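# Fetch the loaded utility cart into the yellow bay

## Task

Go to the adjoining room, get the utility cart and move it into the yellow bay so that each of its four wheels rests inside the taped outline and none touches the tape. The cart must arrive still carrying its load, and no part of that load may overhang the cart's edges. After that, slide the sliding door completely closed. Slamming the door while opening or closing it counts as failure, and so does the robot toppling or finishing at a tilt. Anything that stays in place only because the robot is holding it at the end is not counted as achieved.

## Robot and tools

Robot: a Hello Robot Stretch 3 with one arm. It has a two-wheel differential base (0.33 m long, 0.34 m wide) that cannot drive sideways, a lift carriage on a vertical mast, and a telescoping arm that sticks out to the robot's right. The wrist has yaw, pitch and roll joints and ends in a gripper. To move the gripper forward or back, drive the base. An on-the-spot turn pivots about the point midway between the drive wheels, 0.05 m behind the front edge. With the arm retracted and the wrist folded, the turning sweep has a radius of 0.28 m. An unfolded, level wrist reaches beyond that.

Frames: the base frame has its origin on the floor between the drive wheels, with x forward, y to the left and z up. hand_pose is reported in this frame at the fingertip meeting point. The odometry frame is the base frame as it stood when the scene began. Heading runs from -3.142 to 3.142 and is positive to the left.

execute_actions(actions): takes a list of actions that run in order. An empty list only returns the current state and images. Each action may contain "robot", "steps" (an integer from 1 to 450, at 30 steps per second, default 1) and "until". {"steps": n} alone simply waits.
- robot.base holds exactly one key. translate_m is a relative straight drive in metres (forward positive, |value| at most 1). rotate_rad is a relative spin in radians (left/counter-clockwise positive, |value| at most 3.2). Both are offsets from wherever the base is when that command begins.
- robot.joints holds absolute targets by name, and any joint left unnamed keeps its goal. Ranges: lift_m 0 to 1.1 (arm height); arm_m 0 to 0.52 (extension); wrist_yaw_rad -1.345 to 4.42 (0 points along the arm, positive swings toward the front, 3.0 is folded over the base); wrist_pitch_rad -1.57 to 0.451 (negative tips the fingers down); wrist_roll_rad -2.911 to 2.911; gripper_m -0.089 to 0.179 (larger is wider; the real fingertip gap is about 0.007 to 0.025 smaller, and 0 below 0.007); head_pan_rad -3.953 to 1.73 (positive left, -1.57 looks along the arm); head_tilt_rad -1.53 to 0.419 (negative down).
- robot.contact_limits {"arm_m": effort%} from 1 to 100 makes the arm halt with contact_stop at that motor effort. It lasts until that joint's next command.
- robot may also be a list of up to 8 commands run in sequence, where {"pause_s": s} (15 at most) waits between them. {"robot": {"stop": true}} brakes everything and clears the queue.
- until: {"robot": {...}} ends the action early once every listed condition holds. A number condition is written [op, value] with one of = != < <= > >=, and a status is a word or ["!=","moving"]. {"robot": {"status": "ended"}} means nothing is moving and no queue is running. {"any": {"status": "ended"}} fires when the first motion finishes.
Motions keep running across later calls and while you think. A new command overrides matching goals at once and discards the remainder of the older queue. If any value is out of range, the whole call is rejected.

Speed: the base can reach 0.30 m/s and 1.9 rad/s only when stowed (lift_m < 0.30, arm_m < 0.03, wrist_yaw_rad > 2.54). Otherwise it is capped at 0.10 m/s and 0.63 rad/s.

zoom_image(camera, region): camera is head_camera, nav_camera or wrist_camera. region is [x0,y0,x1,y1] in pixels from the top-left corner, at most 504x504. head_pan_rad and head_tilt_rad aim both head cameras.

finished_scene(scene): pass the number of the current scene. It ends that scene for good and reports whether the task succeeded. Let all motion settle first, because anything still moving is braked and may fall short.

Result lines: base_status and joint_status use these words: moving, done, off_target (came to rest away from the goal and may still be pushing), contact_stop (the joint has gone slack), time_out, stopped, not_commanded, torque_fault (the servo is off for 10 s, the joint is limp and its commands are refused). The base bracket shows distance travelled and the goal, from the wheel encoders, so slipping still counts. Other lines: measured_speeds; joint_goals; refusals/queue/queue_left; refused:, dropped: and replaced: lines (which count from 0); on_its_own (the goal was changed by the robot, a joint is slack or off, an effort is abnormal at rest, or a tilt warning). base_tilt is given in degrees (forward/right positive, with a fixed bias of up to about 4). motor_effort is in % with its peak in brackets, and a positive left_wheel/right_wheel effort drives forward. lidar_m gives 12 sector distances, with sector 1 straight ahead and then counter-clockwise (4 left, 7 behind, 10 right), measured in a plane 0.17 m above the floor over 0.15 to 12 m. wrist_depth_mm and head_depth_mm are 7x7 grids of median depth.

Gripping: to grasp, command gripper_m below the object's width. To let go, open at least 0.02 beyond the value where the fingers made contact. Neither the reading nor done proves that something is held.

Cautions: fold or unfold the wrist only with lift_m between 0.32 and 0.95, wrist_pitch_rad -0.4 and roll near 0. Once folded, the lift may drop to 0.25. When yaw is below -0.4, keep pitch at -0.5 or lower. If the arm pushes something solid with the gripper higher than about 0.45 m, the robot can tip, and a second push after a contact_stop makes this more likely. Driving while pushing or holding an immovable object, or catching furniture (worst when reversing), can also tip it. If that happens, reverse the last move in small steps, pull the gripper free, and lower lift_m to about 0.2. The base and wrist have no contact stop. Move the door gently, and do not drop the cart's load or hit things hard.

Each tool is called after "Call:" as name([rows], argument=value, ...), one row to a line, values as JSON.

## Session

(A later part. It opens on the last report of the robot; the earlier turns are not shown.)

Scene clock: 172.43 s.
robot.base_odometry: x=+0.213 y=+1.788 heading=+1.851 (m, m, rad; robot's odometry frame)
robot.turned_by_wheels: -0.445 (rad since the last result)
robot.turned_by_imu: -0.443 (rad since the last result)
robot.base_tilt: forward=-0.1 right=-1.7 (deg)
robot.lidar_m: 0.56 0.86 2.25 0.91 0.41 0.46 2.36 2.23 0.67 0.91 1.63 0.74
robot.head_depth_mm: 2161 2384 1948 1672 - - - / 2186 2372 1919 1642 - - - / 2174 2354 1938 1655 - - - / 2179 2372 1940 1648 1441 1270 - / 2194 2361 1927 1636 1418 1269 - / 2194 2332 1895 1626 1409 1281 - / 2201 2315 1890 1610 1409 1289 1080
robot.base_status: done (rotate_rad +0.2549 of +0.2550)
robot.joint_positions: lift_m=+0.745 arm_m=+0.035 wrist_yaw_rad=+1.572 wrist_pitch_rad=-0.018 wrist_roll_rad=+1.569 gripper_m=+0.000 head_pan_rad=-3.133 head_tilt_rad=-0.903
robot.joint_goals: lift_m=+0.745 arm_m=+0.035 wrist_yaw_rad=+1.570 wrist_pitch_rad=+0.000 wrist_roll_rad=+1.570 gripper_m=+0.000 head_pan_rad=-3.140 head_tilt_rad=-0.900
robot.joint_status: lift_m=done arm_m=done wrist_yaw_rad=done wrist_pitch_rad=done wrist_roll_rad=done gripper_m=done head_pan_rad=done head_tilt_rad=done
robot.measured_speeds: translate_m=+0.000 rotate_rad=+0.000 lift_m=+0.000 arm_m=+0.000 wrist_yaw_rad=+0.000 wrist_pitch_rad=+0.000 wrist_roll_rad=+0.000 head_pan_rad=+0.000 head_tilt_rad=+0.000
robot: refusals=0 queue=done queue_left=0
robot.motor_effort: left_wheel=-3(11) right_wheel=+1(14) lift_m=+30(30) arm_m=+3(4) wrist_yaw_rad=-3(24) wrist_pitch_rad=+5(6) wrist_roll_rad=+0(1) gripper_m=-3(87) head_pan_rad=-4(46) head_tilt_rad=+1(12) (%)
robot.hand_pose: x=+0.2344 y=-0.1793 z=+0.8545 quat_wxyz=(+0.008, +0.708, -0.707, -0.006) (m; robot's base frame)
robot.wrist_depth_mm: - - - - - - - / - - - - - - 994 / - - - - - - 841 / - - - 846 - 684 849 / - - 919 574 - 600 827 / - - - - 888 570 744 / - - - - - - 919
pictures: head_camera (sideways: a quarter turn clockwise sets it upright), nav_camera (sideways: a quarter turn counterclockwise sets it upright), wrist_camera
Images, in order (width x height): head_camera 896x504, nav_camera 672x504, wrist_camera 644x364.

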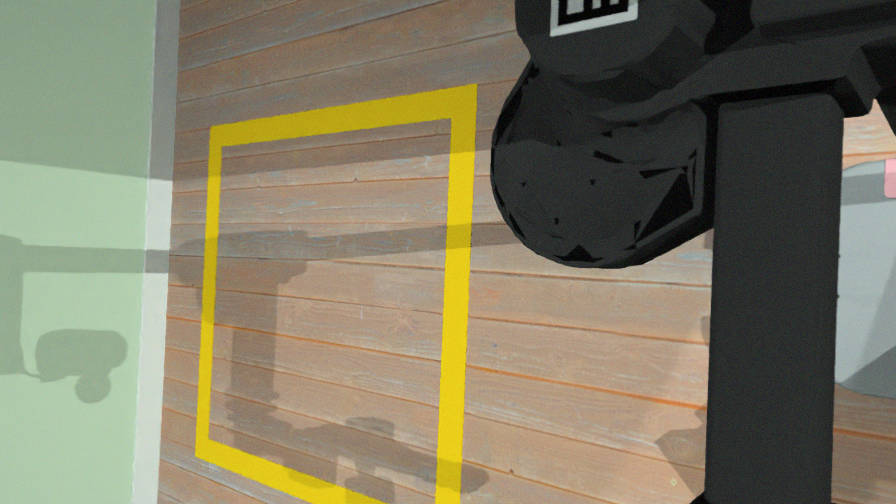

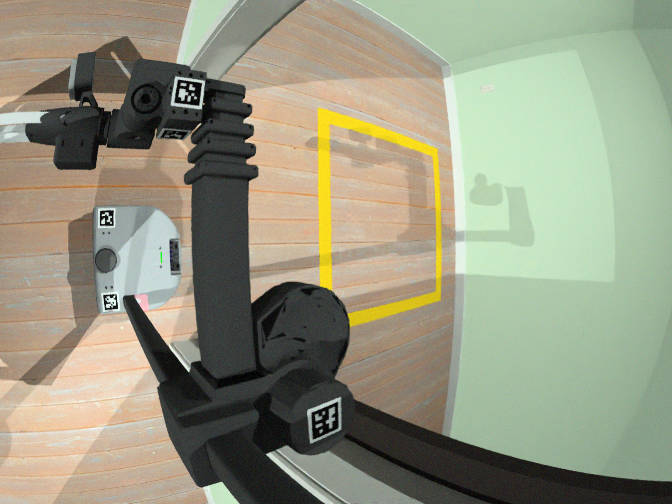

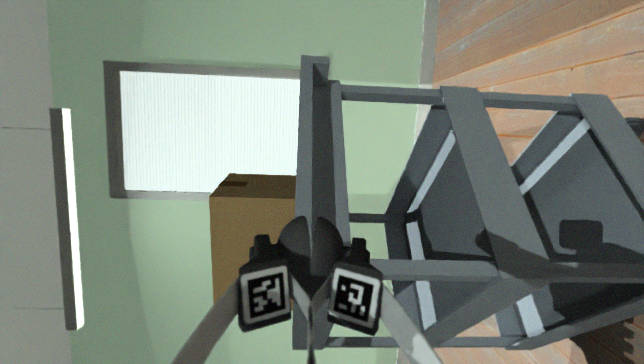

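Call:
execute_actions([
  {"robot":[{"joints":{"gripper_m":0.09,"arm_m":0.06,"head_pan_rad":-0.3,"head_tilt_rad":-0.9}},{"base":{"translate_m":0.22}}],"steps":450,"until":{"robot":{"status":"ended"}}},
])

Scene clock: 178.30 s.
robot.base_odometry: x=+0.153 y=+1.999 heading=+1.851 (m, m, rad; robot's odometry frame)
robot.turned_by_wheels: +0.000 (rad since the last result)
robot.turned_by_imu: +0.001 (rad since the last result)
robot.base_tilt: forward=-0.1 right=-1.7 (deg)
robot.lidar_m: 0.34 0.54 2.26 1.74 0.64 0.55 2.58 2.23 0.77 1.57 1.63 0.43
robot.head_depth_mm: 2294 2405 1975 1677 1442 1277 1129 / 2220 2366 1906 1652 1463 1263 1126 / 2156 837 696 1549 1397 1262 1130 / 2057 844 737 607 1217 1232 1126 / 2016 857 732 598 734 1119 1118 / 611 687 726 617 888 1182 1117 / 572 658 723 640 938 1235 1108
robot.base_status: done (translate_m +0.2200 of +0.2200)
robot.joint_positions: lift_m=+0.745 arm_m=+0.060 wrist_yaw_rad=+1.572 wrist_pitch_rad=-0.018 wrist_roll_rad=+1.569 gripper_m=+0.090 head_pan_rad=-0.307 head_tilt_rad=-0.902
robot.joint_goals: lift_m=+0.745 arm_m=+0.060 wrist_yaw_rad=+1.570 wrist_pitch_rad=+0.000 wrist_roll_rad=+1.570 gripper_m=+0.090 head_pan_rad=-0.300 head_tilt_rad=-0.900
robot.joint_status: lift_m=done arm_m=done wrist_yaw_rad=done wrist_pitch_rad=done wrist_roll_rad=done gripper_m=done head_pan_rad=done head_tilt_rad=done
robot.measured_speeds: translate_m=+0.000 rotate_rad=+0.000 lift_m=+0.000 arm_m=+0.000 wrist_yaw_rad=+0.000 wrist_pitch_rad=+0.000 wrist_roll_rad=+0.000 head_pan_rad=+0.000 head_tilt_rad=+0.000
robot: refusals=0 queue=done queue_left=0
robot.motor_effort: left_wheel=-3(3) right_wheel=+1(5) lift_m=+30(30) arm_m=+3(3) wrist_yaw_rad=-2(3) wrist_pitch_rad=+5(5) wrist_roll_rad=+0(0) gripper_m=+1(79) head_pan_rad=+4(47) head_tilt_rad=+1(1) (%)
robot.hand_pose: x=+0.2344 y=-0.2043 z=+0.8545 quat_wxyz=(+0.008, +0.708, -0.707, -0.006) (m; robot's base frame)
robot.wrist_depth_mm: - - - - - - - / - - - 557 - - 954 / - - - 510 - 592 702 / - - - 425 - 658 719 / - - 665 398 - 656 429 / - - 659 363 - 596 395 / - - 671 333 934 608 437
pictures: head_camera (sideways: a quarter turn clockwise sets it upright), nav_camera (sideways: a quarter turn counterclockwise sets it upright), wrist_camera
Images, in order (width x height): head_camera 896x504, nav_camera 672x504, wrist_camera 644x364.

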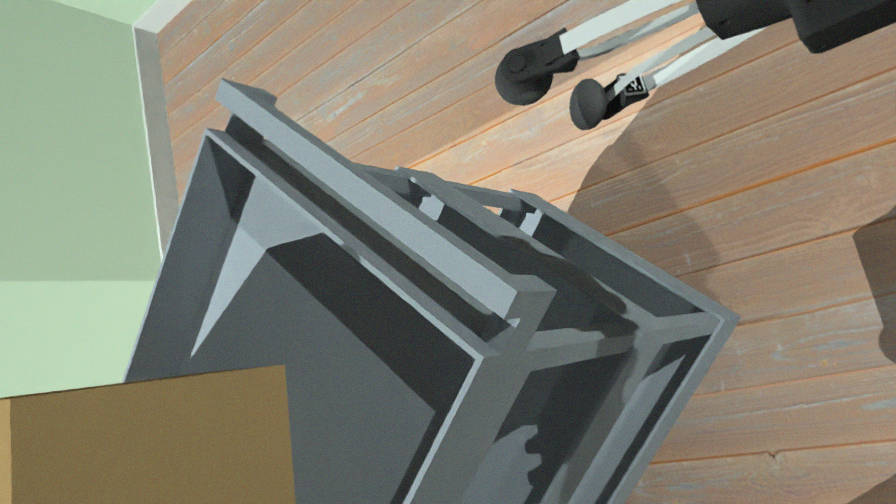

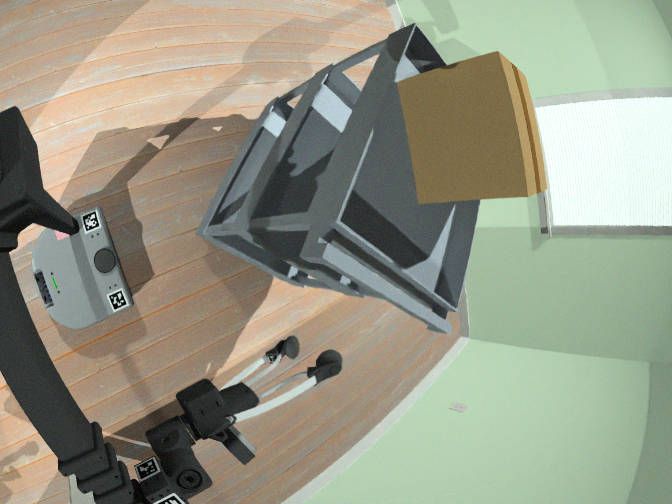

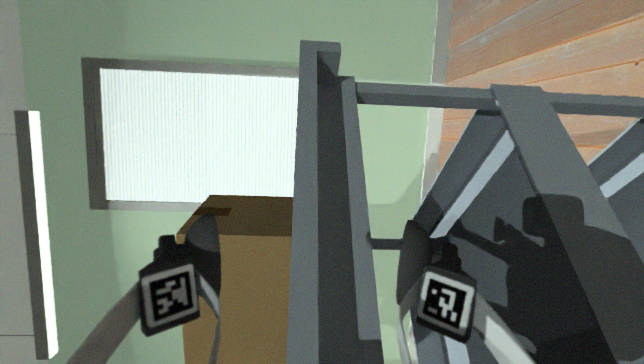

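Call:
execute_actions([
  {"robot":{"base":{"translate_m":0.19}},"steps":450,"until":{"robot":{"status":"ended"}}},
])

Scene clock: 182.13 s.
robot.base_odometry: x=+0.100 y=+2.182 heading=+1.851 (m, m, rad; robot's odometry frame)
robot.turned_by_wheels: +0.000 (rad since the last result)
robot.turned_by_imu: +0.001 (rad since the last result)
robot.base_tilt: forward=-0.1 right=-1.6 (deg)
robot.lidar_m: 0.15 0.27 2.26 2.17 0.91 0.71 2.77 0.90 0.89 1.57 1.64 0.17
robot.head_depth_mm: 2086 2359 1949 1584 1441 1275 1129 / 2031 2249 694 674 489 1260 1129 / 1968 2202 705 626 573 431 1129 / 1892 2173 730 621 539 446 1071 / 1840 1991 698 621 537 483 962 / 486 473 563 617 536 498 1081 / 481 463 549 614 533 806 1116
robot.base_status: done (translate_m +0.1900 of +0.1900)
robot.joint_positions: lift_m=+0.745 arm_m=+0.060 wrist_yaw_rad=+1.572 wrist_pitch_rad=-0.018 wrist_roll_rad=+1.569 gripper_m=+0.090 head_pan_rad=-0.307 head_tilt_rad=-0.902
robot.joint_goals: lift_m=+0.745 arm_m=+0.060 wrist_yaw_rad=+1.570 wrist_pitch_rad=+0.000 wrist_roll_rad=+1.570 gripper_m=+0.090 head_pan_rad=-0.300 head_tilt_rad=-0.900
robot.joint_status: lift_m=done arm_m=done wrist_yaw_rad=done wrist_pitch_rad=done wrist_roll_rad=done gripper_m=done head_pan_rad=done head_tilt_rad=done
robot.measured_speeds: translate_m=+0.000 rotate_rad=+0.000 lift_m=+0.000 arm_m=+0.000 wrist_yaw_rad=+0.000 wrist_pitch_rad=+0.000 wrist_roll_rad=+0.000 head_pan_rad=+0.000 head_tilt_rad=+0.000
robot: refusals=0 queue=done queue_left=0
robot.motor_effort: left_wheel=-3(4) right_wheel=+1(5) lift_m=+30(30) arm_m=+3(3) wrist_yaw_rad=-2(2) wrist_pitch_rad=+5(5) wrist_roll_rad=+0(0) gripper_m=+0(0) head_pan_rad=+4(4) head_tilt_rad=+1(1) (%)
robot.hand_pose: x=+0.2344 y=-0.2043 z=+0.8545 quat_wxyz=(+0.008, +0.708, -0.707, -0.006) (m; robot's base frame)
robot.wrist_depth_mm: - - - 335 - - - / - - - 329 384 395 394 / - - - 291 - - 446 / - - - 262 - 619 457 / - - 598 182 258 653 448 / - - 438 163 222 619 446 / - 438 451 149 206 604 437
pictures: head_camera (sideways: a quarter turn clockwise sets it upright), nav_camera (sideways: a quarter turn counterclockwise sets it upright), wrist_camera
Images, in order (width x height): head_camera 896x504, nav_camera 672x504, wrist_camera 644x364.

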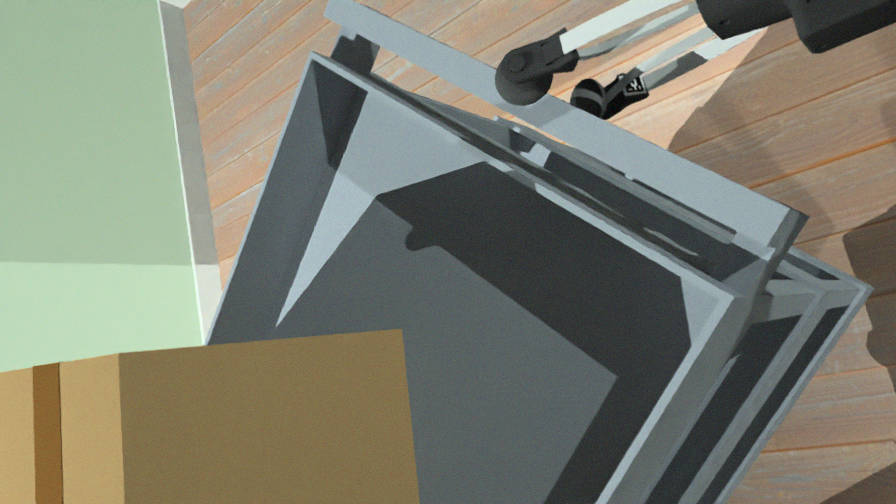

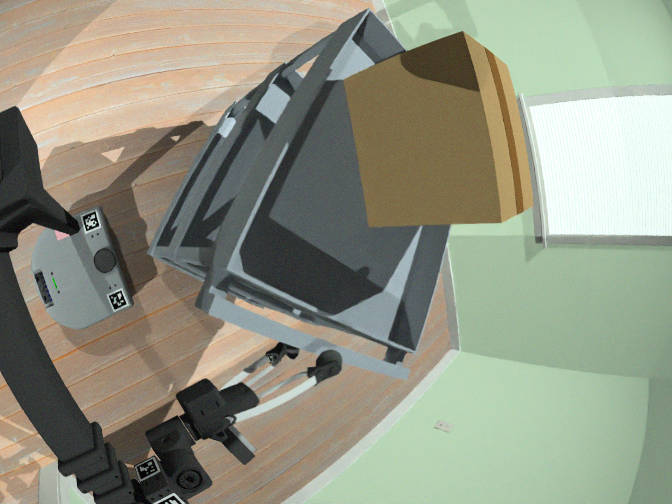

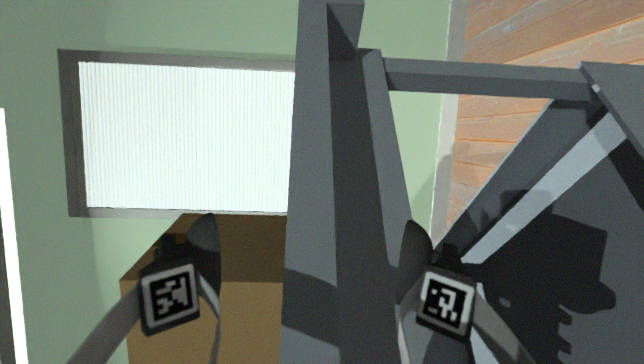

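Call:
execute_actions([
  {"robot":[{"joints":{"wrist_yaw_rad":1.8}},{"joints":{"gripper_m":0.0}},{"pause_s":0.5},{"base":{"translate_m":-0.2}}],"steps":450,"until":{"robot":{"status":"ended"}}},
])

Scene clock: 188.03 s.
robot.base_odometry: x=+0.155 y=+1.990 heading=+1.851 (m, m, rad; robot's odometry frame)
robot.turned_by_wheels: +0.000 (rad since the last result)
robot.turned_by_imu: +0.000 (rad since the last result)
robot.base_tilt: forward=-0.1 right=-1.7 (deg)
robot.lidar_m: 0.17 0.34 2.25 1.71 0.62 0.54 2.57 2.23 0.77 1.57 1.64 0.19
robot.head_depth_mm: 2298 2408 691 613 1443 1308 - / 2227 2395 709 639 896 1235 1139 / 2149 2337 723 627 526 834 1124 / 2079 2295 734 624 539 432 1090 / 508 507 595 619 537 492 1029 / 486 493 591 615 534 787 1119 / 480 490 585 613 554 1174 1114
robot.base_status: done (translate_m -0.2000 of -0.2000)
robot.joint_positions: lift_m=+0.745 arm_m=+0.060 wrist_yaw_rad=+1.785 wrist_pitch_rad=-0.023 wrist_roll_rad=+1.569 gripper_m=+0.001 head_pan_rad=-0.307 head_tilt_rad=-0.902
robot.joint_goals: lift_m=+0.745 arm_m=+0.060 wrist_yaw_rad=+1.800 wrist_pitch_rad=+0.000 wrist_roll_rad=+1.570 gripper_m=+0.000 head_pan_rad=-0.300 head_tilt_rad=-0.900
robot.joint_status: lift_m=done arm_m=done wrist_yaw_rad=done wrist_pitch_rad=done wrist_roll_rad=done gripper_m=done head_pan_rad=done head_tilt_rad=done
robot.measured_speeds: translate_m=+0.000 rotate_rad=+0.000 lift_m=+0.000 arm_m=+0.000 wrist_yaw_rad=+0.000 wrist_pitch_rad=+0.000 wrist_roll_rad=+0.000 head_pan_rad=+0.000 head_tilt_rad=+0.000
robot: refusals=0 queue=done queue_left=0
robot.on_its_own: wrist_yaw_rad is at rest, and its effort (+14) is outside its rest range (-12 to +12)
robot.motor_effort: left_wheel=-4(6) right_wheel=+1(12) lift_m=+30(30) arm_m=+2(3) wrist_yaw_rad=+14(15) wrist_pitch_rad=+7(7) wrist_roll_rad=+0(0) gripper_m=-14(86) head_pan_rad=+4(3) head_tilt_rad=+1(1) (%)
robot.hand_pose: x=+0.2284 y=-0.1503 z=+0.8532 quat_wxyz=(+0.010, +0.779, -0.627, -0.006) (m; robot's base frame)
robot.wrist_depth_mm: - - - 162 241 - 434 / - - - 154 229 595 456 / - - 498 147 218 653 448 / - 440 440 139 208 664 448 / - - 486 133 198 643 445 / - - - 128 192 629 435 / - - - 123 181 602 437
pictures: head_camera (sideways: a quarter turn clockwise sets it upright), nav_camera (sideways: a quarter turn counterclockwise sets it upright), wrist_camera
Images, in order (width x height): head_camera 896x504, nav_camera 672x504, wrist_camera 644x364.

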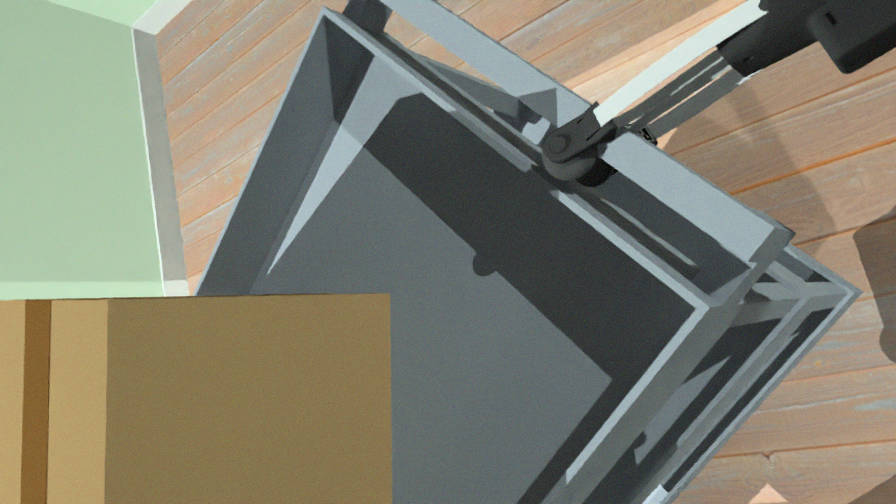

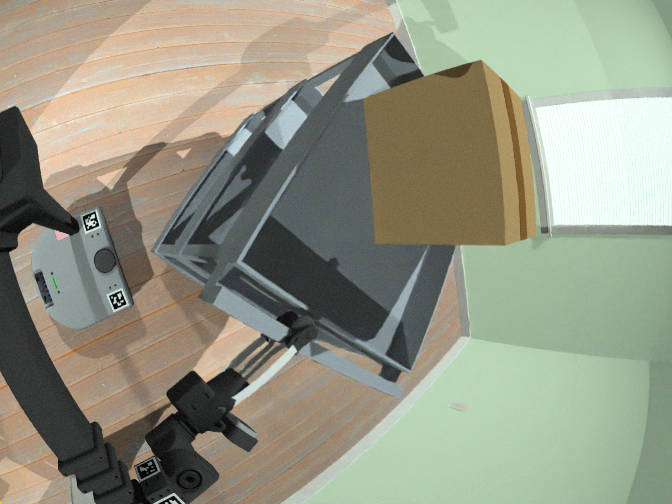

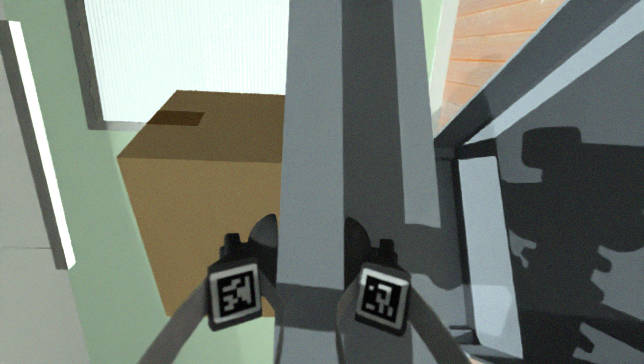

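Call:
execute_actions([
  {"robot":{"base":{"translate_m":-0.4},"joints":{"wrist_yaw_rad":1.65,"head_pan_rad":0,"head_tilt_rad":-0.9}},"steps":450,"until":{"robot":{"status":"ended"}}},
])

Scene clock: 198.23 s.
robot.base_odometry: x=+0.266 y=+1.606 heading=+1.851 (m, m, rad; robot's odometry frame)
robot.turned_by_wheels: +0.000 (rad since the last result)
robot.turned_by_imu: +0.000 (rad since the last result)
robot.base_tilt: forward=-0.1 right=-1.7 (deg)
robot.lidar_m: 0.21 2.67 2.26 0.34 0.34 2.26 2.17 2.23 0.65 0.63 0.46 0.21
robot.head_depth_mm: 506 507 607 632 548 843 1135 / 504 533 622 628 544 445 1124 / 517 561 663 627 541 454 1094 / 534 594 689 621 560 807 1098 / 555 660 711 663 1161 1225 1119 / 2386 826 923 1569 1412 1240 1114 / 2380 2334 1914 1607 1399 1233 1107
robot.base_status: done (translate_m -0.4000 of -0.4000)
robot.joint_positions: lift_m=+0.745 arm_m=+0.060 wrist_yaw_rad=+1.641 wrist_pitch_rad=-0.022 wrist_roll_rad=+1.569 gripper_m=+0.001 head_pan_rad=-0.007 head_tilt_rad=-0.902
robot.joint_goals: lift_m=+0.745 arm_m=+0.060 wrist_yaw_rad=+1.650 wrist_pitch_rad=+0.000 wrist_roll_rad=+1.570 gripper_m=+0.000 head_pan_rad=+0.000 head_tilt_rad=-0.900
robot.joint_status: lift_m=done arm_m=done wrist_yaw_rad=done wrist_pitch_rad=done wrist_roll_rad=done gripper_m=done head_pan_rad=done head_tilt_rad=done
robot.measured_speeds: translate_m=+0.000 rotate_rad=+0.000 lift_m=+0.000 arm_m=+0.000 wrist_yaw_rad=+0.000 wrist_pitch_rad=+0.000 wrist_roll_rad=+0.000 head_pan_rad=+0.000 head_tilt_rad=+0.000
robot: refusals=0 queue=done queue_left=0
robot.motor_effort: left_wheel=-4(9) right_wheel=+0(14) lift_m=+30(30) arm_m=+2(2) wrist_yaw_rad=+9(48) wrist_pitch_rad=+7(7) wrist_roll_rad=+0(0) gripper_m=-13(14) head_pan_rad=+4(29) head_tilt_rad=+2(2) (%)
robot.hand_pose: x=+0.2336 y=-0.1869 z=+0.8534 quat_wxyz=(+0.009, +0.731, -0.682, -0.007) (m; robot's base frame)
robot.wrist_depth_mm: - - - 154 227 - 435 / - - 586 149 219 629 451 / - 459 453 143 211 670 440 / - 453 445 137 203 637 447 / - - 496 131 196 652 447 / - - - 127 191 643 435 / - - - 124 181 614 439
pictures: head_camera (sideways: a quarter turn clockwise sets it upright), nav_camera (sideways: a quarter turn counterclockwise sets it upright), wrist_camera
Images, in order (width x height): head_camera 896x504, nav_camera 672x504, wrist_camera 644x364.

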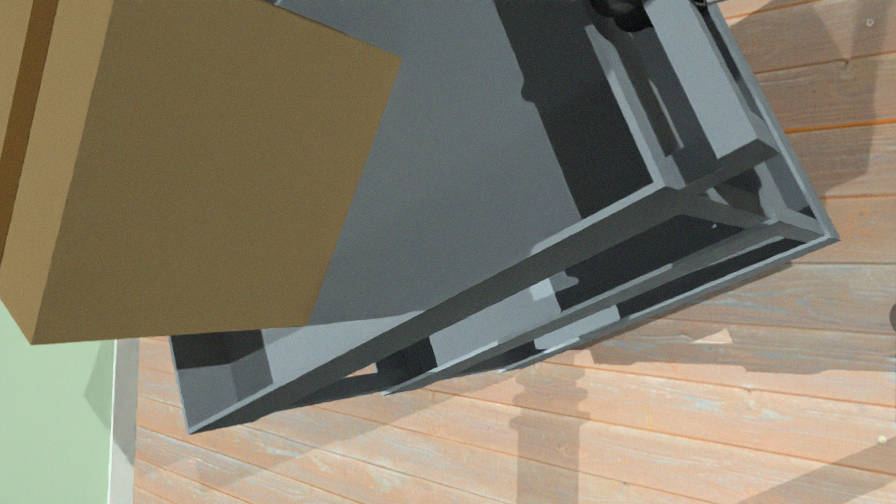

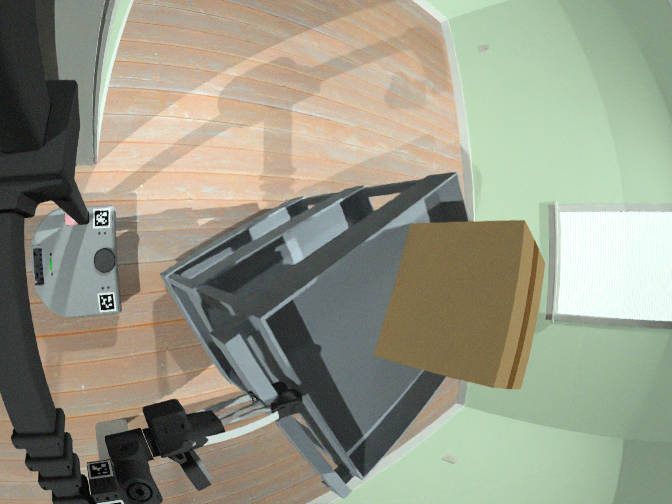

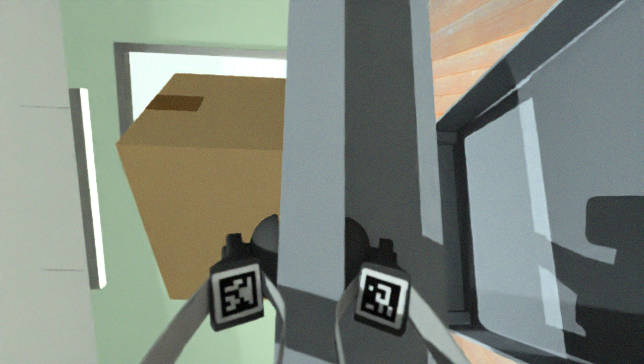

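Call:
execute_actions([
  {"robot":{"base":{"translate_m":-0.3},"joints":{"wrist_yaw_rad":1.5,"head_pan_rad":-0.15,"head_tilt_rad":-0.75}},"steps":450,"until":{"robot":{"status":"ended"}}},
])

Scene clock: 202.40 s.
robot.base_odometry: x=+0.349 y=+1.317 heading=+1.851 (m, m, rad; robot's odometry frame)
robot.turned_by_wheels: +0.000 (rad since the last result)
robot.turned_by_imu: +0.000 (rad since the last result)
robot.base_tilt: forward=-0.1 right=-1.7 (deg)
robot.lidar_m: 0.28 2.97 0.28 0.33 2.25 1.95 1.87 1.94 1.63 0.64 0.39 0.23
robot.head_depth_mm: 2676 556 566 696 607 481 1064 / 2603 551 593 673 604 526 415 / 2484 574 623 694 604 502 574 / 2478 596 662 722 599 792 781 / 2542 630 735 719 938 1128 1141 / 2484 2777 857 1085 1506 1306 1154 / 2490 2717 2337 1867 1534 1309 1151
robot.base_status: done (translate_m -0.3000 of -0.3000)
robot.joint_positions: lift_m=+0.745 arm_m=+0.060 wrist_yaw_rad=+1.492 wrist_pitch_rad=-0.022 wrist_roll_rad=+1.569 gripper_m=+0.001 head_pan_rad=-0.143 head_tilt_rad=-0.754
robot.joint_goals: lift_m=+0.745 arm_m=+0.060 wrist_yaw_rad=+1.500 wrist_pitch_rad=+0.000 wrist_roll_rad=+1.570 gripper_m=+0.000 head_pan_rad=-0.150 head_tilt_rad=-0.750
robot.joint_status: lift_m=done arm_m=done wrist_yaw_rad=done wrist_pitch_rad=done wrist_roll_rad=done gripper_m=done head_pan_rad=done head_tilt_rad=done
robot.measured_speeds: translate_m=+0.000 rotate_rad=+0.000 lift_m=+0.000 arm_m=+0.000 wrist_yaw_rad=+0.000 wrist_pitch_rad=+0.000 wrist_roll_rad=+0.000 head_pan_rad=+0.000 head_tilt_rad=+0.000
robot: refusals=0 queue=done queue_left=0
robot.motor_effort: left_wheel=-4(10) right_wheel=+0(16) lift_m=+30(29) arm_m=+2(2) wrist_yaw_rad=+8(53) wrist_pitch_rad=+6(7) wrist_roll_rad=+1(1) gripper_m=-14(14) head_pan_rad=-4(21) head_tilt_rad=+2(14) (%)
robot.hand_pose: x=+0.2335 y=-0.2250 z=+0.8535 quat_wxyz=(+0.009, +0.679, -0.735, -0.007) (m; robot's base frame)
robot.wrist_depth_mm: - - - 158 233 - 438 / - - - 152 225 619 454 / - 493 460 145 214 642 447 / - 450 441 138 206 662 443 / - - 481 132 198 643 451 / - - - 127 191 650 437 / - - - 125 182 610 440
pictures: head_camera (sideways: a quarter turn clockwise sets it upright), nav_camera (sideways: a quarter turn counterclockwise sets it upright), wrist_camera
Images, in order (width x height): head_camera 896x504, nav_camera 672x504, wrist_camera 644x364.

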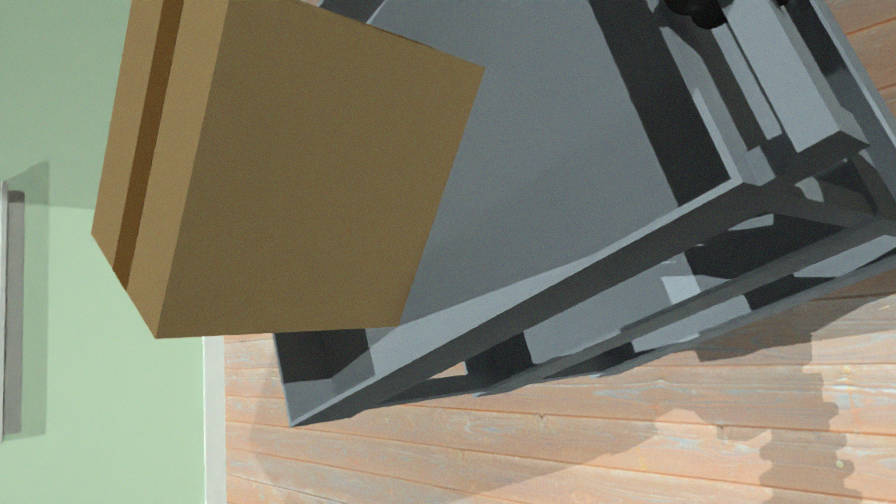

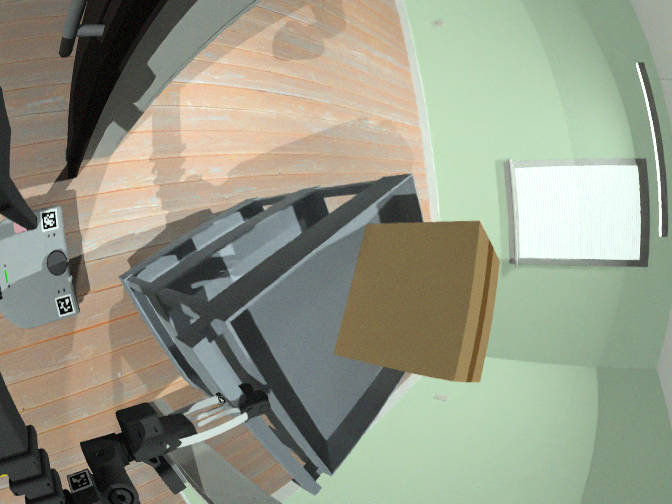

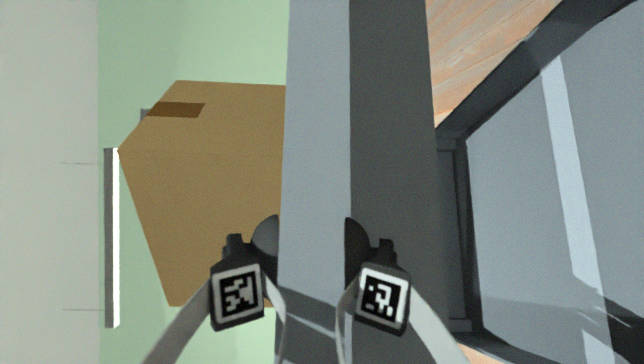

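Call:
execute_actions([
  {"robot":{"base":{"translate_m":-0.2},"joints":{"wrist_yaw_rad":1.65,"arm_m":0.0,"head_pan_rad":0}},"steps":450,"until":{"robot":{"status":"ended"}}},
])

Scene clock: 205.60 s.
robot.base_odometry: x=+0.404 y=+1.125 heading=+1.851 (m, m, rad; robot's odometry frame)
robot.turned_by_wheels: +0.000 (rad since the last result)
robot.turned_by_imu: +0.000 (rad since the last result)
robot.base_tilt: forward=-0.1 right=-1.7 (deg)
robot.lidar_m: 0.24 0.39 0.40 1.10 2.26 1.74 1.68 1.74 1.63 1.32 0.38 0.26
robot.head_depth_mm: 2641 556 549 618 608 505 683 / 2657 577 606 675 604 526 723 / 2745 610 677 708 602 487 664 / 2714 2888 842 724 599 457 421 / 2728 2945 2275 1817 1517 1308 1164 / 2719 2937 2345 1871 1545 1330 1156 / 2695 2965 2329 1840 1534 1319 1117
robot.base_status: done (translate_m -0.2000 of -0.2000)
robot.joint_positions: lift_m=+0.745 arm_m=+0.000 wrist_yaw_rad=+1.657 wrist_pitch_rad=-0.020 wrist_roll_rad=+1.569 gripper_m=+0.001 head_pan_rad=-0.007 head_tilt_rad=-0.754
robot.joint_goals: lift_m=+0.745 arm_m=+0.000 wrist_yaw_rad=+1.650 wrist_pitch_rad=+0.000 wrist_roll_rad=+1.570 gripper_m=+0.000 head_pan_rad=+0.000 head_tilt_rad=-0.750
robot.joint_status: lift_m=done arm_m=done wrist_yaw_rad=done wrist_pitch_rad=done wrist_roll_rad=done gripper_m=done head_pan_rad=done head_tilt_rad=done
robot.measured_speeds: translate_m=+0.000 rotate_rad=+0.000 lift_m=+0.000 arm_m=+0.000 wrist_yaw_rad=+0.000 wrist_pitch_rad=+0.000 wrist_roll_rad=+0.000 head_pan_rad=+0.000 head_tilt_rad=+0.000
robot: refusals=0 queue=done queue_left=0
robot.motor_effort: left_wheel=-1(14) right_wheel=-2(10) lift_m=+30(30) arm_m=-3(10) wrist_yaw_rad=-7(55) wrist_pitch_rad=+6(6) wrist_roll_rad=+0(0) gripper_m=-13(14) head_pan_rad=+5(21) head_tilt_rad=+2(2) (%)
robot.hand_pose: x=+0.2334 y=-0.1229 z=+0.8541 quat_wxyz=(+0.009, +0.737, -0.676, -0.006) (m; robot's base frame)
robot.wrist_depth_mm: - 390 394 114 174 635 459 / - 386 393 117 177 664 461 / - - 469 119 182 677 451 / - - 588 121 185 656 453 / - - - 124 190 627 448 / - - - 127 195 - 429 / - - - 129 199 - 939
pictures: head_camera (sideways: a quarter turn clockwise sets it upright), nav_camera (sideways: a quarter turn counterclockwise sets it upright), wrist_camera
Images, in order (width x height): head_camera 896x504, nav_camera 672x504, wrist_camera 644x364.

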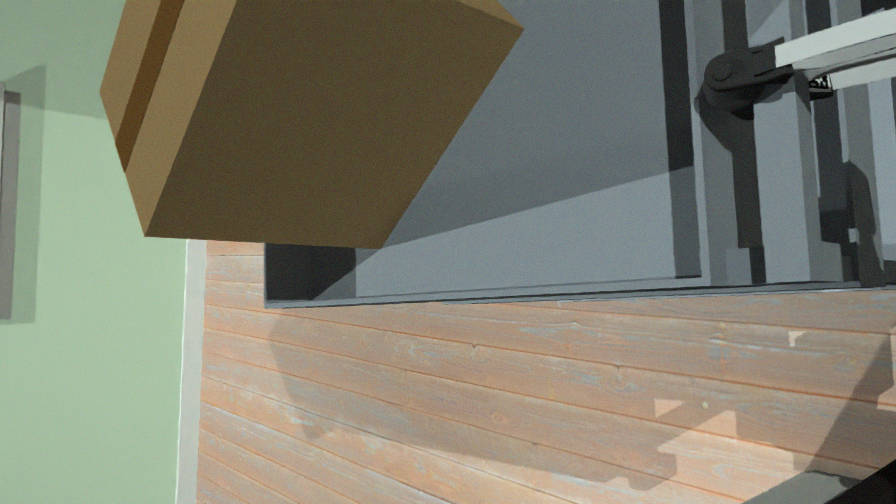

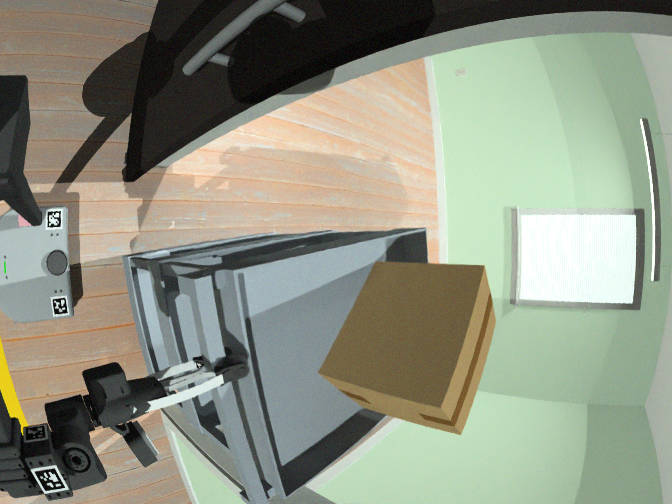

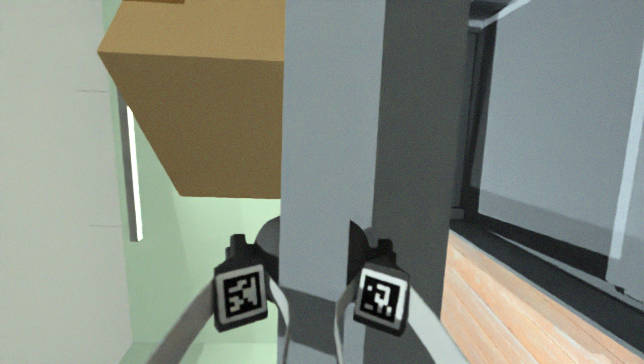

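Call:
execute_actions([
  {"robot":{"base":{"translate_m":-0.5},"joints":{"head_pan_rad":-0.3,"head_tilt_rad":-0.6}},"steps":450,"until":{"robot":{"status":"ended"}}},
])

Call:
execute_actions([
  {"robot":{"base":{"translate_m":-0.75},"joints":{"head_pan_rad":-0.2,"head_tilt_rad":-1.0}},"steps":450,"until":{"robot":{"status":"ended"}}},
])

Scene clock: 211.83 s.
robot.base_odometry: x=+0.543 y=+0.645 heading=+1.851 (m, m, rad; robot's odometry frame)
robot.turned_by_wheels: +0.000 (rad since the last result)
robot.turned_by_imu: -0.001 (rad since the last result)
robot.base_tilt: forward=+0.0 right=-1.7 (deg)
robot.lidar_m: 0.25 0.83 1.10 2.17 1.68 1.22 1.18 1.22 1.63 1.57 0.37 0.26
robot.head_depth_mm: 2430 1005 964 821 702 573 510 / 2921 3020 590 647 694 570 446 / 3326 3592 572 602 655 567 441 / 3238 3457 597 652 687 563 440 / 3034 3367 639 714 684 561 448 / 3034 3377 697 802 679 572 496 / 2984 3251 3066 2142 1752 1439 1222
robot.base_status: done (translate_m -0.5000 of -0.5000)
robot.joint_positions: lift_m=+0.745 arm_m=+0.000 wrist_yaw_rad=+1.656 wrist_pitch_rad=-0.020 wrist_roll_rad=+1.569 gripper_m=+0.001 head_pan_rad=-0.293 head_tilt_rad=-0.606
robot.joint_goals: lift_m=+0.745 arm_m=+0.000 wrist_yaw_rad=+1.650 wrist_pitch_rad=+0.000 wrist_roll_rad=+1.570 gripper_m=+0.000 head_pan_rad=-0.300 head_tilt_rad=-0.600
robot.joint_status: lift_m=done arm_m=done wrist_yaw_rad=done wrist_pitch_rad=done wrist_roll_rad=done gripper_m=done head_pan_rad=done head_tilt_rad=done
robot.measured_speeds: translate_m=+0.000 rotate_rad=+0.000 lift_m=+0.000 arm_m=+0.000 wrist_yaw_rad=+0.000 wrist_pitch_rad=+0.000 wrist_roll_rad=+0.000 head_pan_rad=+0.000 head_tilt_rad=+0.000
robot: refusals=0 queue=done queue_left=0
robot.motor_effort: left_wheel=-1(7) right_wheel=-1(12) lift_m=+30(30) arm_m=-2(3) wrist_yaw_rad=-6(8) wrist_pitch_rad=+6(6) wrist_roll_rad=+1(0) gripper_m=-13(14) head_pan_rad=-4(32) head_tilt_rad=+3(15) (%)
robot.hand_pose: x=+0.2334 y=-0.1232 z=+0.8541 quat_wxyz=(+0.009, +0.737, -0.676, -0.006) (m; robot's base frame)
robot.wrist_depth_mm: - 363 365 108 166 627 454 / - 414 406 111 171 619 451 / - - 505 115 179 665 444 / - - - 119 183 664 450 / - - - 123 189 617 444 / - - - 126 198 - 415 / 769 787 817 132 207 846 872
pictures: head_camera (sideways: a quarter turn clockwise sets it upright), nav_camera (sideways: a quarter turn counterclockwise sets it upright), wrist_camera
Images, in order (width x height): head_camera 896x504, nav_camera 672x504, wrist_camera 644x364.

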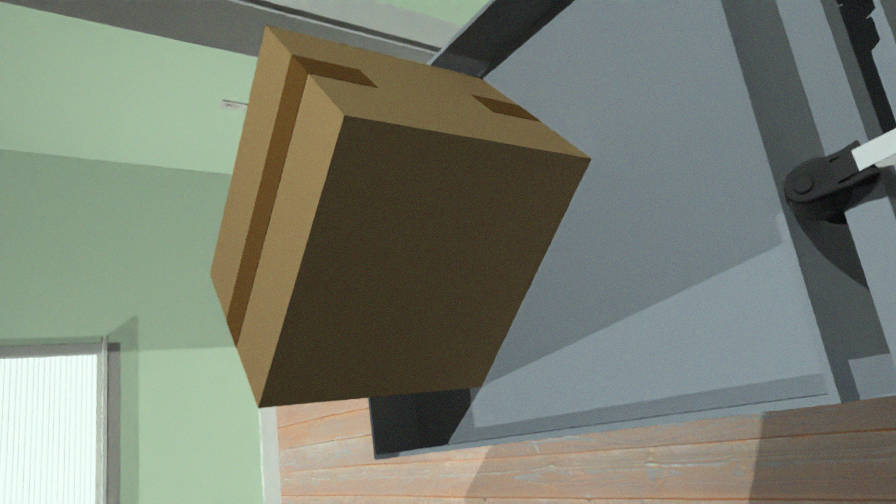

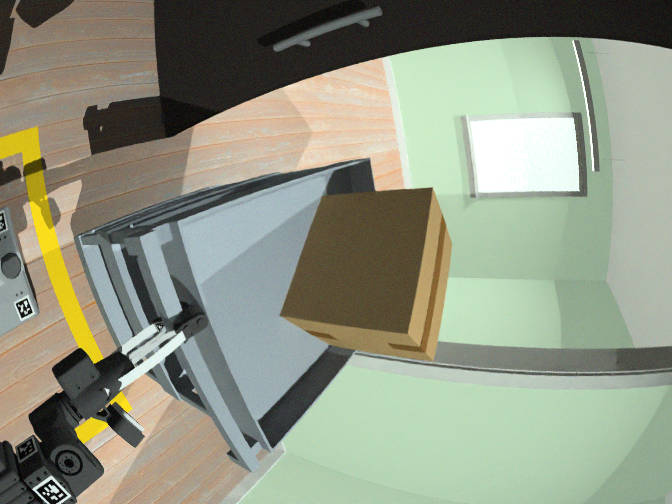

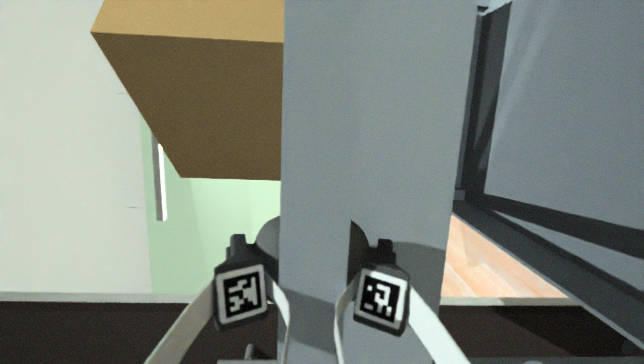

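Scene clock: 220.33 s.
robot.base_odometry: x=+0.750 y=-0.076 heading=+1.851 (m, m, rad; robot's odometry frame)
robot.turned_by_wheels: +0.000 (rad since the last result)
robot.turned_by_imu: -0.002 (rad since the last result)
robot.base_tilt: forward=-0.1 right=-1.7 (deg)
robot.lidar_m: 0.26 1.58 2.23 1.73 0.62 0.45 0.43 0.45 0.61 1.57 0.36 0.27
robot.head_depth_mm: 461 543 665 588 792 1220 - / 497 568 646 585 534 1196 - / 537 623 669 584 530 1128 1119 / 585 688 666 583 487 1106 1126 / 810 748 661 588 529 1198 1110 / 2450 1987 1722 1516 1346 1215 1104 / 2431 2032 1748 1516 1339 1209 1099
robot.base_status: done (translate_m -0.7500 of -0.7500)
robot.joint_positions: lift_m=+0.745 arm_m=+0.000 wrist_yaw_rad=+1.647 wrist_pitch_rad=-0.020 wrist_roll_rad=+1.569 gripper_m=+0.001 head_pan_rad=-0.207 head_tilt_rad=-0.988
robot.joint_goals: lift_m=+0.745 arm_m=+0.000 wrist_yaw_rad=+1.650 wrist_pitch_rad=+0.000 wrist_roll_rad=+1.570 gripper_m=+0.000 head_pan_rad=-0.200 head_tilt_rad=-1.000
robot.joint_status: lift_m=done arm_m=done wrist_yaw_rad=done wrist_pitch_rad=done wrist_roll_rad=done gripper_m=done head_pan_rad=done head_tilt_rad=done
robot.measured_speeds: translate_m=+0.000 rotate_rad=+0.000 lift_m=+0.000 arm_m=+0.000 wrist_yaw_rad=+0.000 wrist_pitch_rad=+0.000 wrist_roll_rad=+0.000 head_pan_rad=+0.000 head_tilt_rad=+0.000
robot: refusals=0 queue=done queue_left=0
robot.motor_effort: left_wheel=-3(7) right_wheel=-1(11) lift_m=+30(30) arm_m=-2(3) wrist_yaw_rad=+2(6) wrist_pitch_rad=+6(6) wrist_roll_rad=+0(0) gripper_m=-13(14) head_pan_rad=+4(17) head_tilt_rad=-6(31) (%)
robot.hand_pose: x=+0.2336 y=-0.1255 z=+0.8541 quat_wxyz=(+0.009, +0.734, -0.679, -0.006) (m; robot's base frame)
robot.wrist_depth_mm: - 358 366 106 163 630 455 / - 425 408 110 170 629 467 / - - 507 114 175 661 447 / - - - 118 181 644 448 / - - - 122 190 617 445 / - - - 126 197 - 409 / - - - 133 206 - 951
pictures: head_camera (sideways: a quarter turn clockwise sets it upright), nav_camera (sideways: a quarter turn counterclockwise sets it upright), wrist_camera
Images, in order (width x height): head_camera 896x504, nav_camera 672x504, wrist_camera 644x364.

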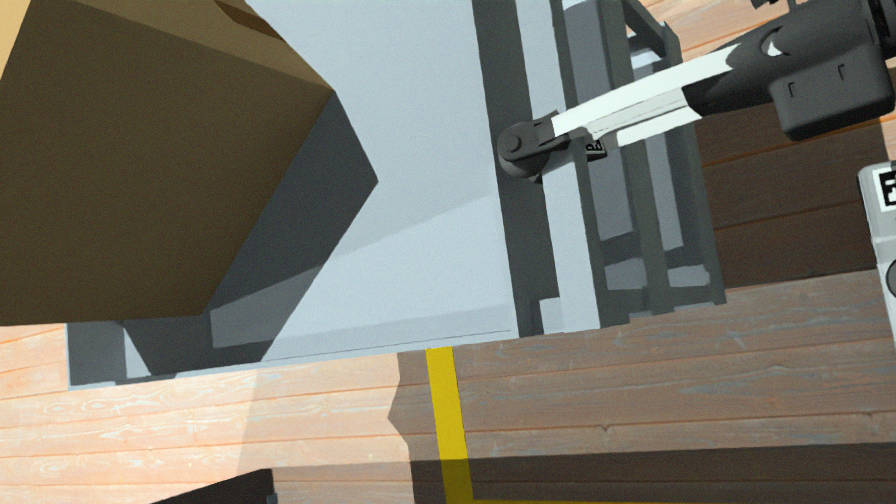

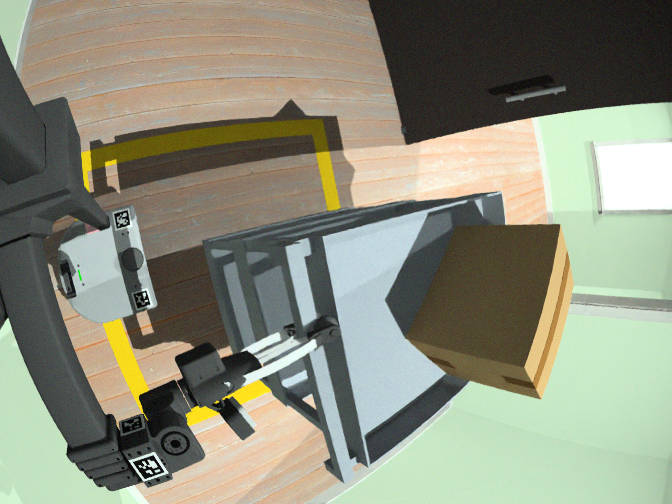

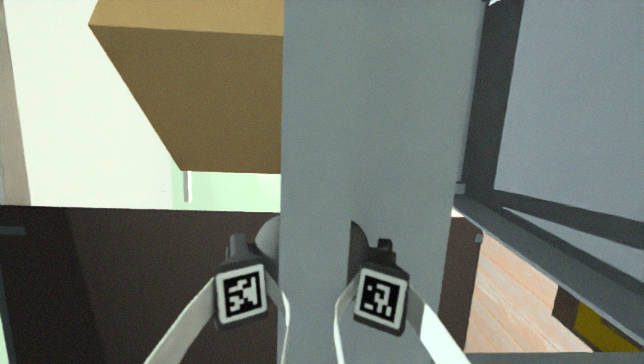

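Call:
execute_actions([
  {"robot":{"joints":{"head_pan_rad":-0.9,"head_tilt_rad":-1.05}},"steps":100,"until":{"robot":{"status":"ended"}}},
])

Scene clock: 221.77 s.
robot.base_odometry: x=+0.750 y=-0.076 heading=+1.851 (m, m, rad; robot's odometry frame)
robot.turned_by_wheels: +0.000 (rad since the last result)
robot.turned_by_imu: +0.000 (rad since the last result)
robot.base_tilt: forward=+0.0 right=-1.7 (deg)
robot.lidar_m: 0.26 1.58 2.23 1.72 0.62 0.45 0.43 0.45 0.61 1.58 0.36 0.27
robot.head_depth_mm: 1565 1786 1708 1512 1365 - 1102 / 1683 1862 1642 1485 1342 - 1124 / 1866 1951 596 1463 1368 1175 - / 2010 684 592 881 1219 1185 - / 2094 700 631 504 1068 1188 1115 / 1877 713 628 568 766 1072 1106 / 564 585 621 555 444 1161 1095
robot.base_status: done (translate_m -0.7500 of -0.7500)
robot.joint_positions: lift_m=+0.745 arm_m=+0.000 wrist_yaw_rad=+1.647 wrist_pitch_rad=-0.020 wrist_roll_rad=+1.569 gripper_m=+0.001 head_pan_rad=-0.893 head_tilt_rad=-1.037
robot.joint_goals: lift_m=+0.745 arm_m=+0.000 wrist_yaw_rad=+1.650 wrist_pitch_rad=+0.000 wrist_roll_rad=+1.570 gripper_m=+0.000 head_pan_rad=-0.900 head_tilt_rad=-1.050
robot.joint_status: lift_m=done arm_m=done wrist_yaw_rad=done wrist_pitch_rad=done wrist_roll_rad=done gripper_m=done head_pan_rad=done head_tilt_rad=done
robot.measured_speeds: translate_m=+0.000 rotate_rad=+0.000 lift_m=+0.000 arm_m=+0.000 wrist_yaw_rad=+0.000 wrist_pitch_rad=+0.000 wrist_roll_rad=+0.000 head_pan_rad=+0.000 head_tilt_rad=+0.000
robot: refusals=0 queue=done queue_left=0
robot.motor_effort: left_wheel=-2(3) right_wheel=-1(1) lift_m=+30(30) arm_m=-3(3) wrist_yaw_rad=+3(2) wrist_pitch_rad=+6(6) wrist_roll_rad=+0(1) gripper_m=-12(13) head_pan_rad=-4(47) head_tilt_rad=-6(16) (%)
robot.hand_pose: x=+0.2336 y=-0.1255 z=+0.8541 quat_wxyz=(+0.009, +0.734, -0.679, -0.006) (m; robot's base frame)
robot.wrist_depth_mm: - 359 362 106 165 632 459 / - 432 410 110 170 628 447 / - - 503 113 177 646 450 / - - - 118 181 655 443 / - - - 122 190 609 447 / - - - 126 197 - 407 / - - - 133 208 - 929
pictures: head_camera (sideways: a quarter turn clockwise sets it upright), nav_camera (sideways: a quarter turn counterclockwise sets it upright), wrist_camera
Images, in order (width x height): head_camera 896x504, nav_camera 672x504, wrist_camera 644x364.

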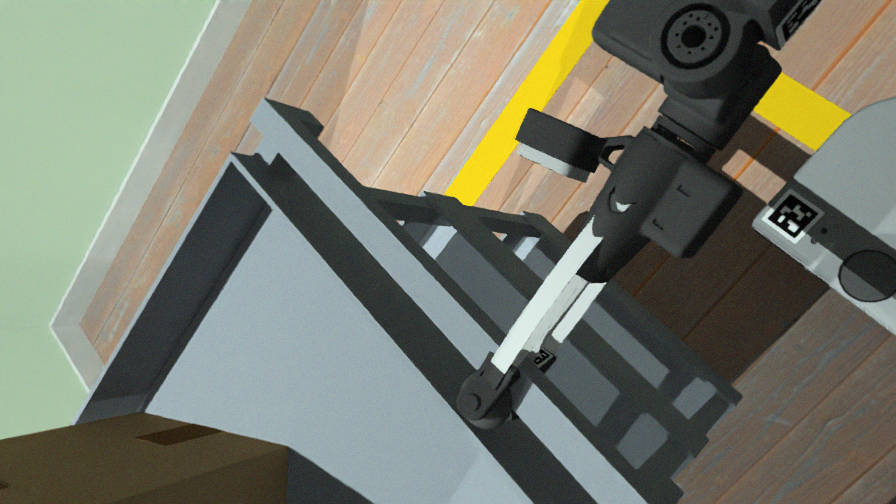

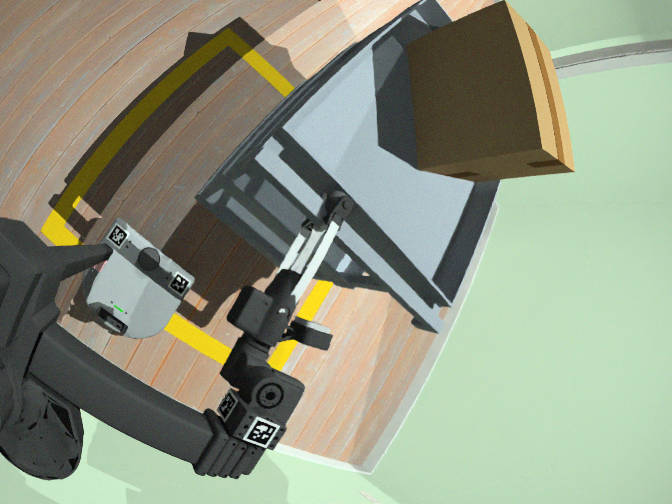

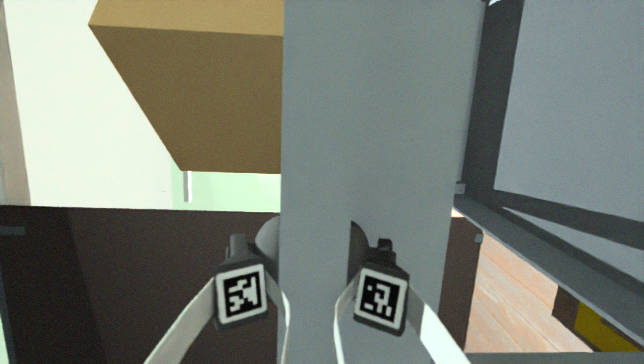

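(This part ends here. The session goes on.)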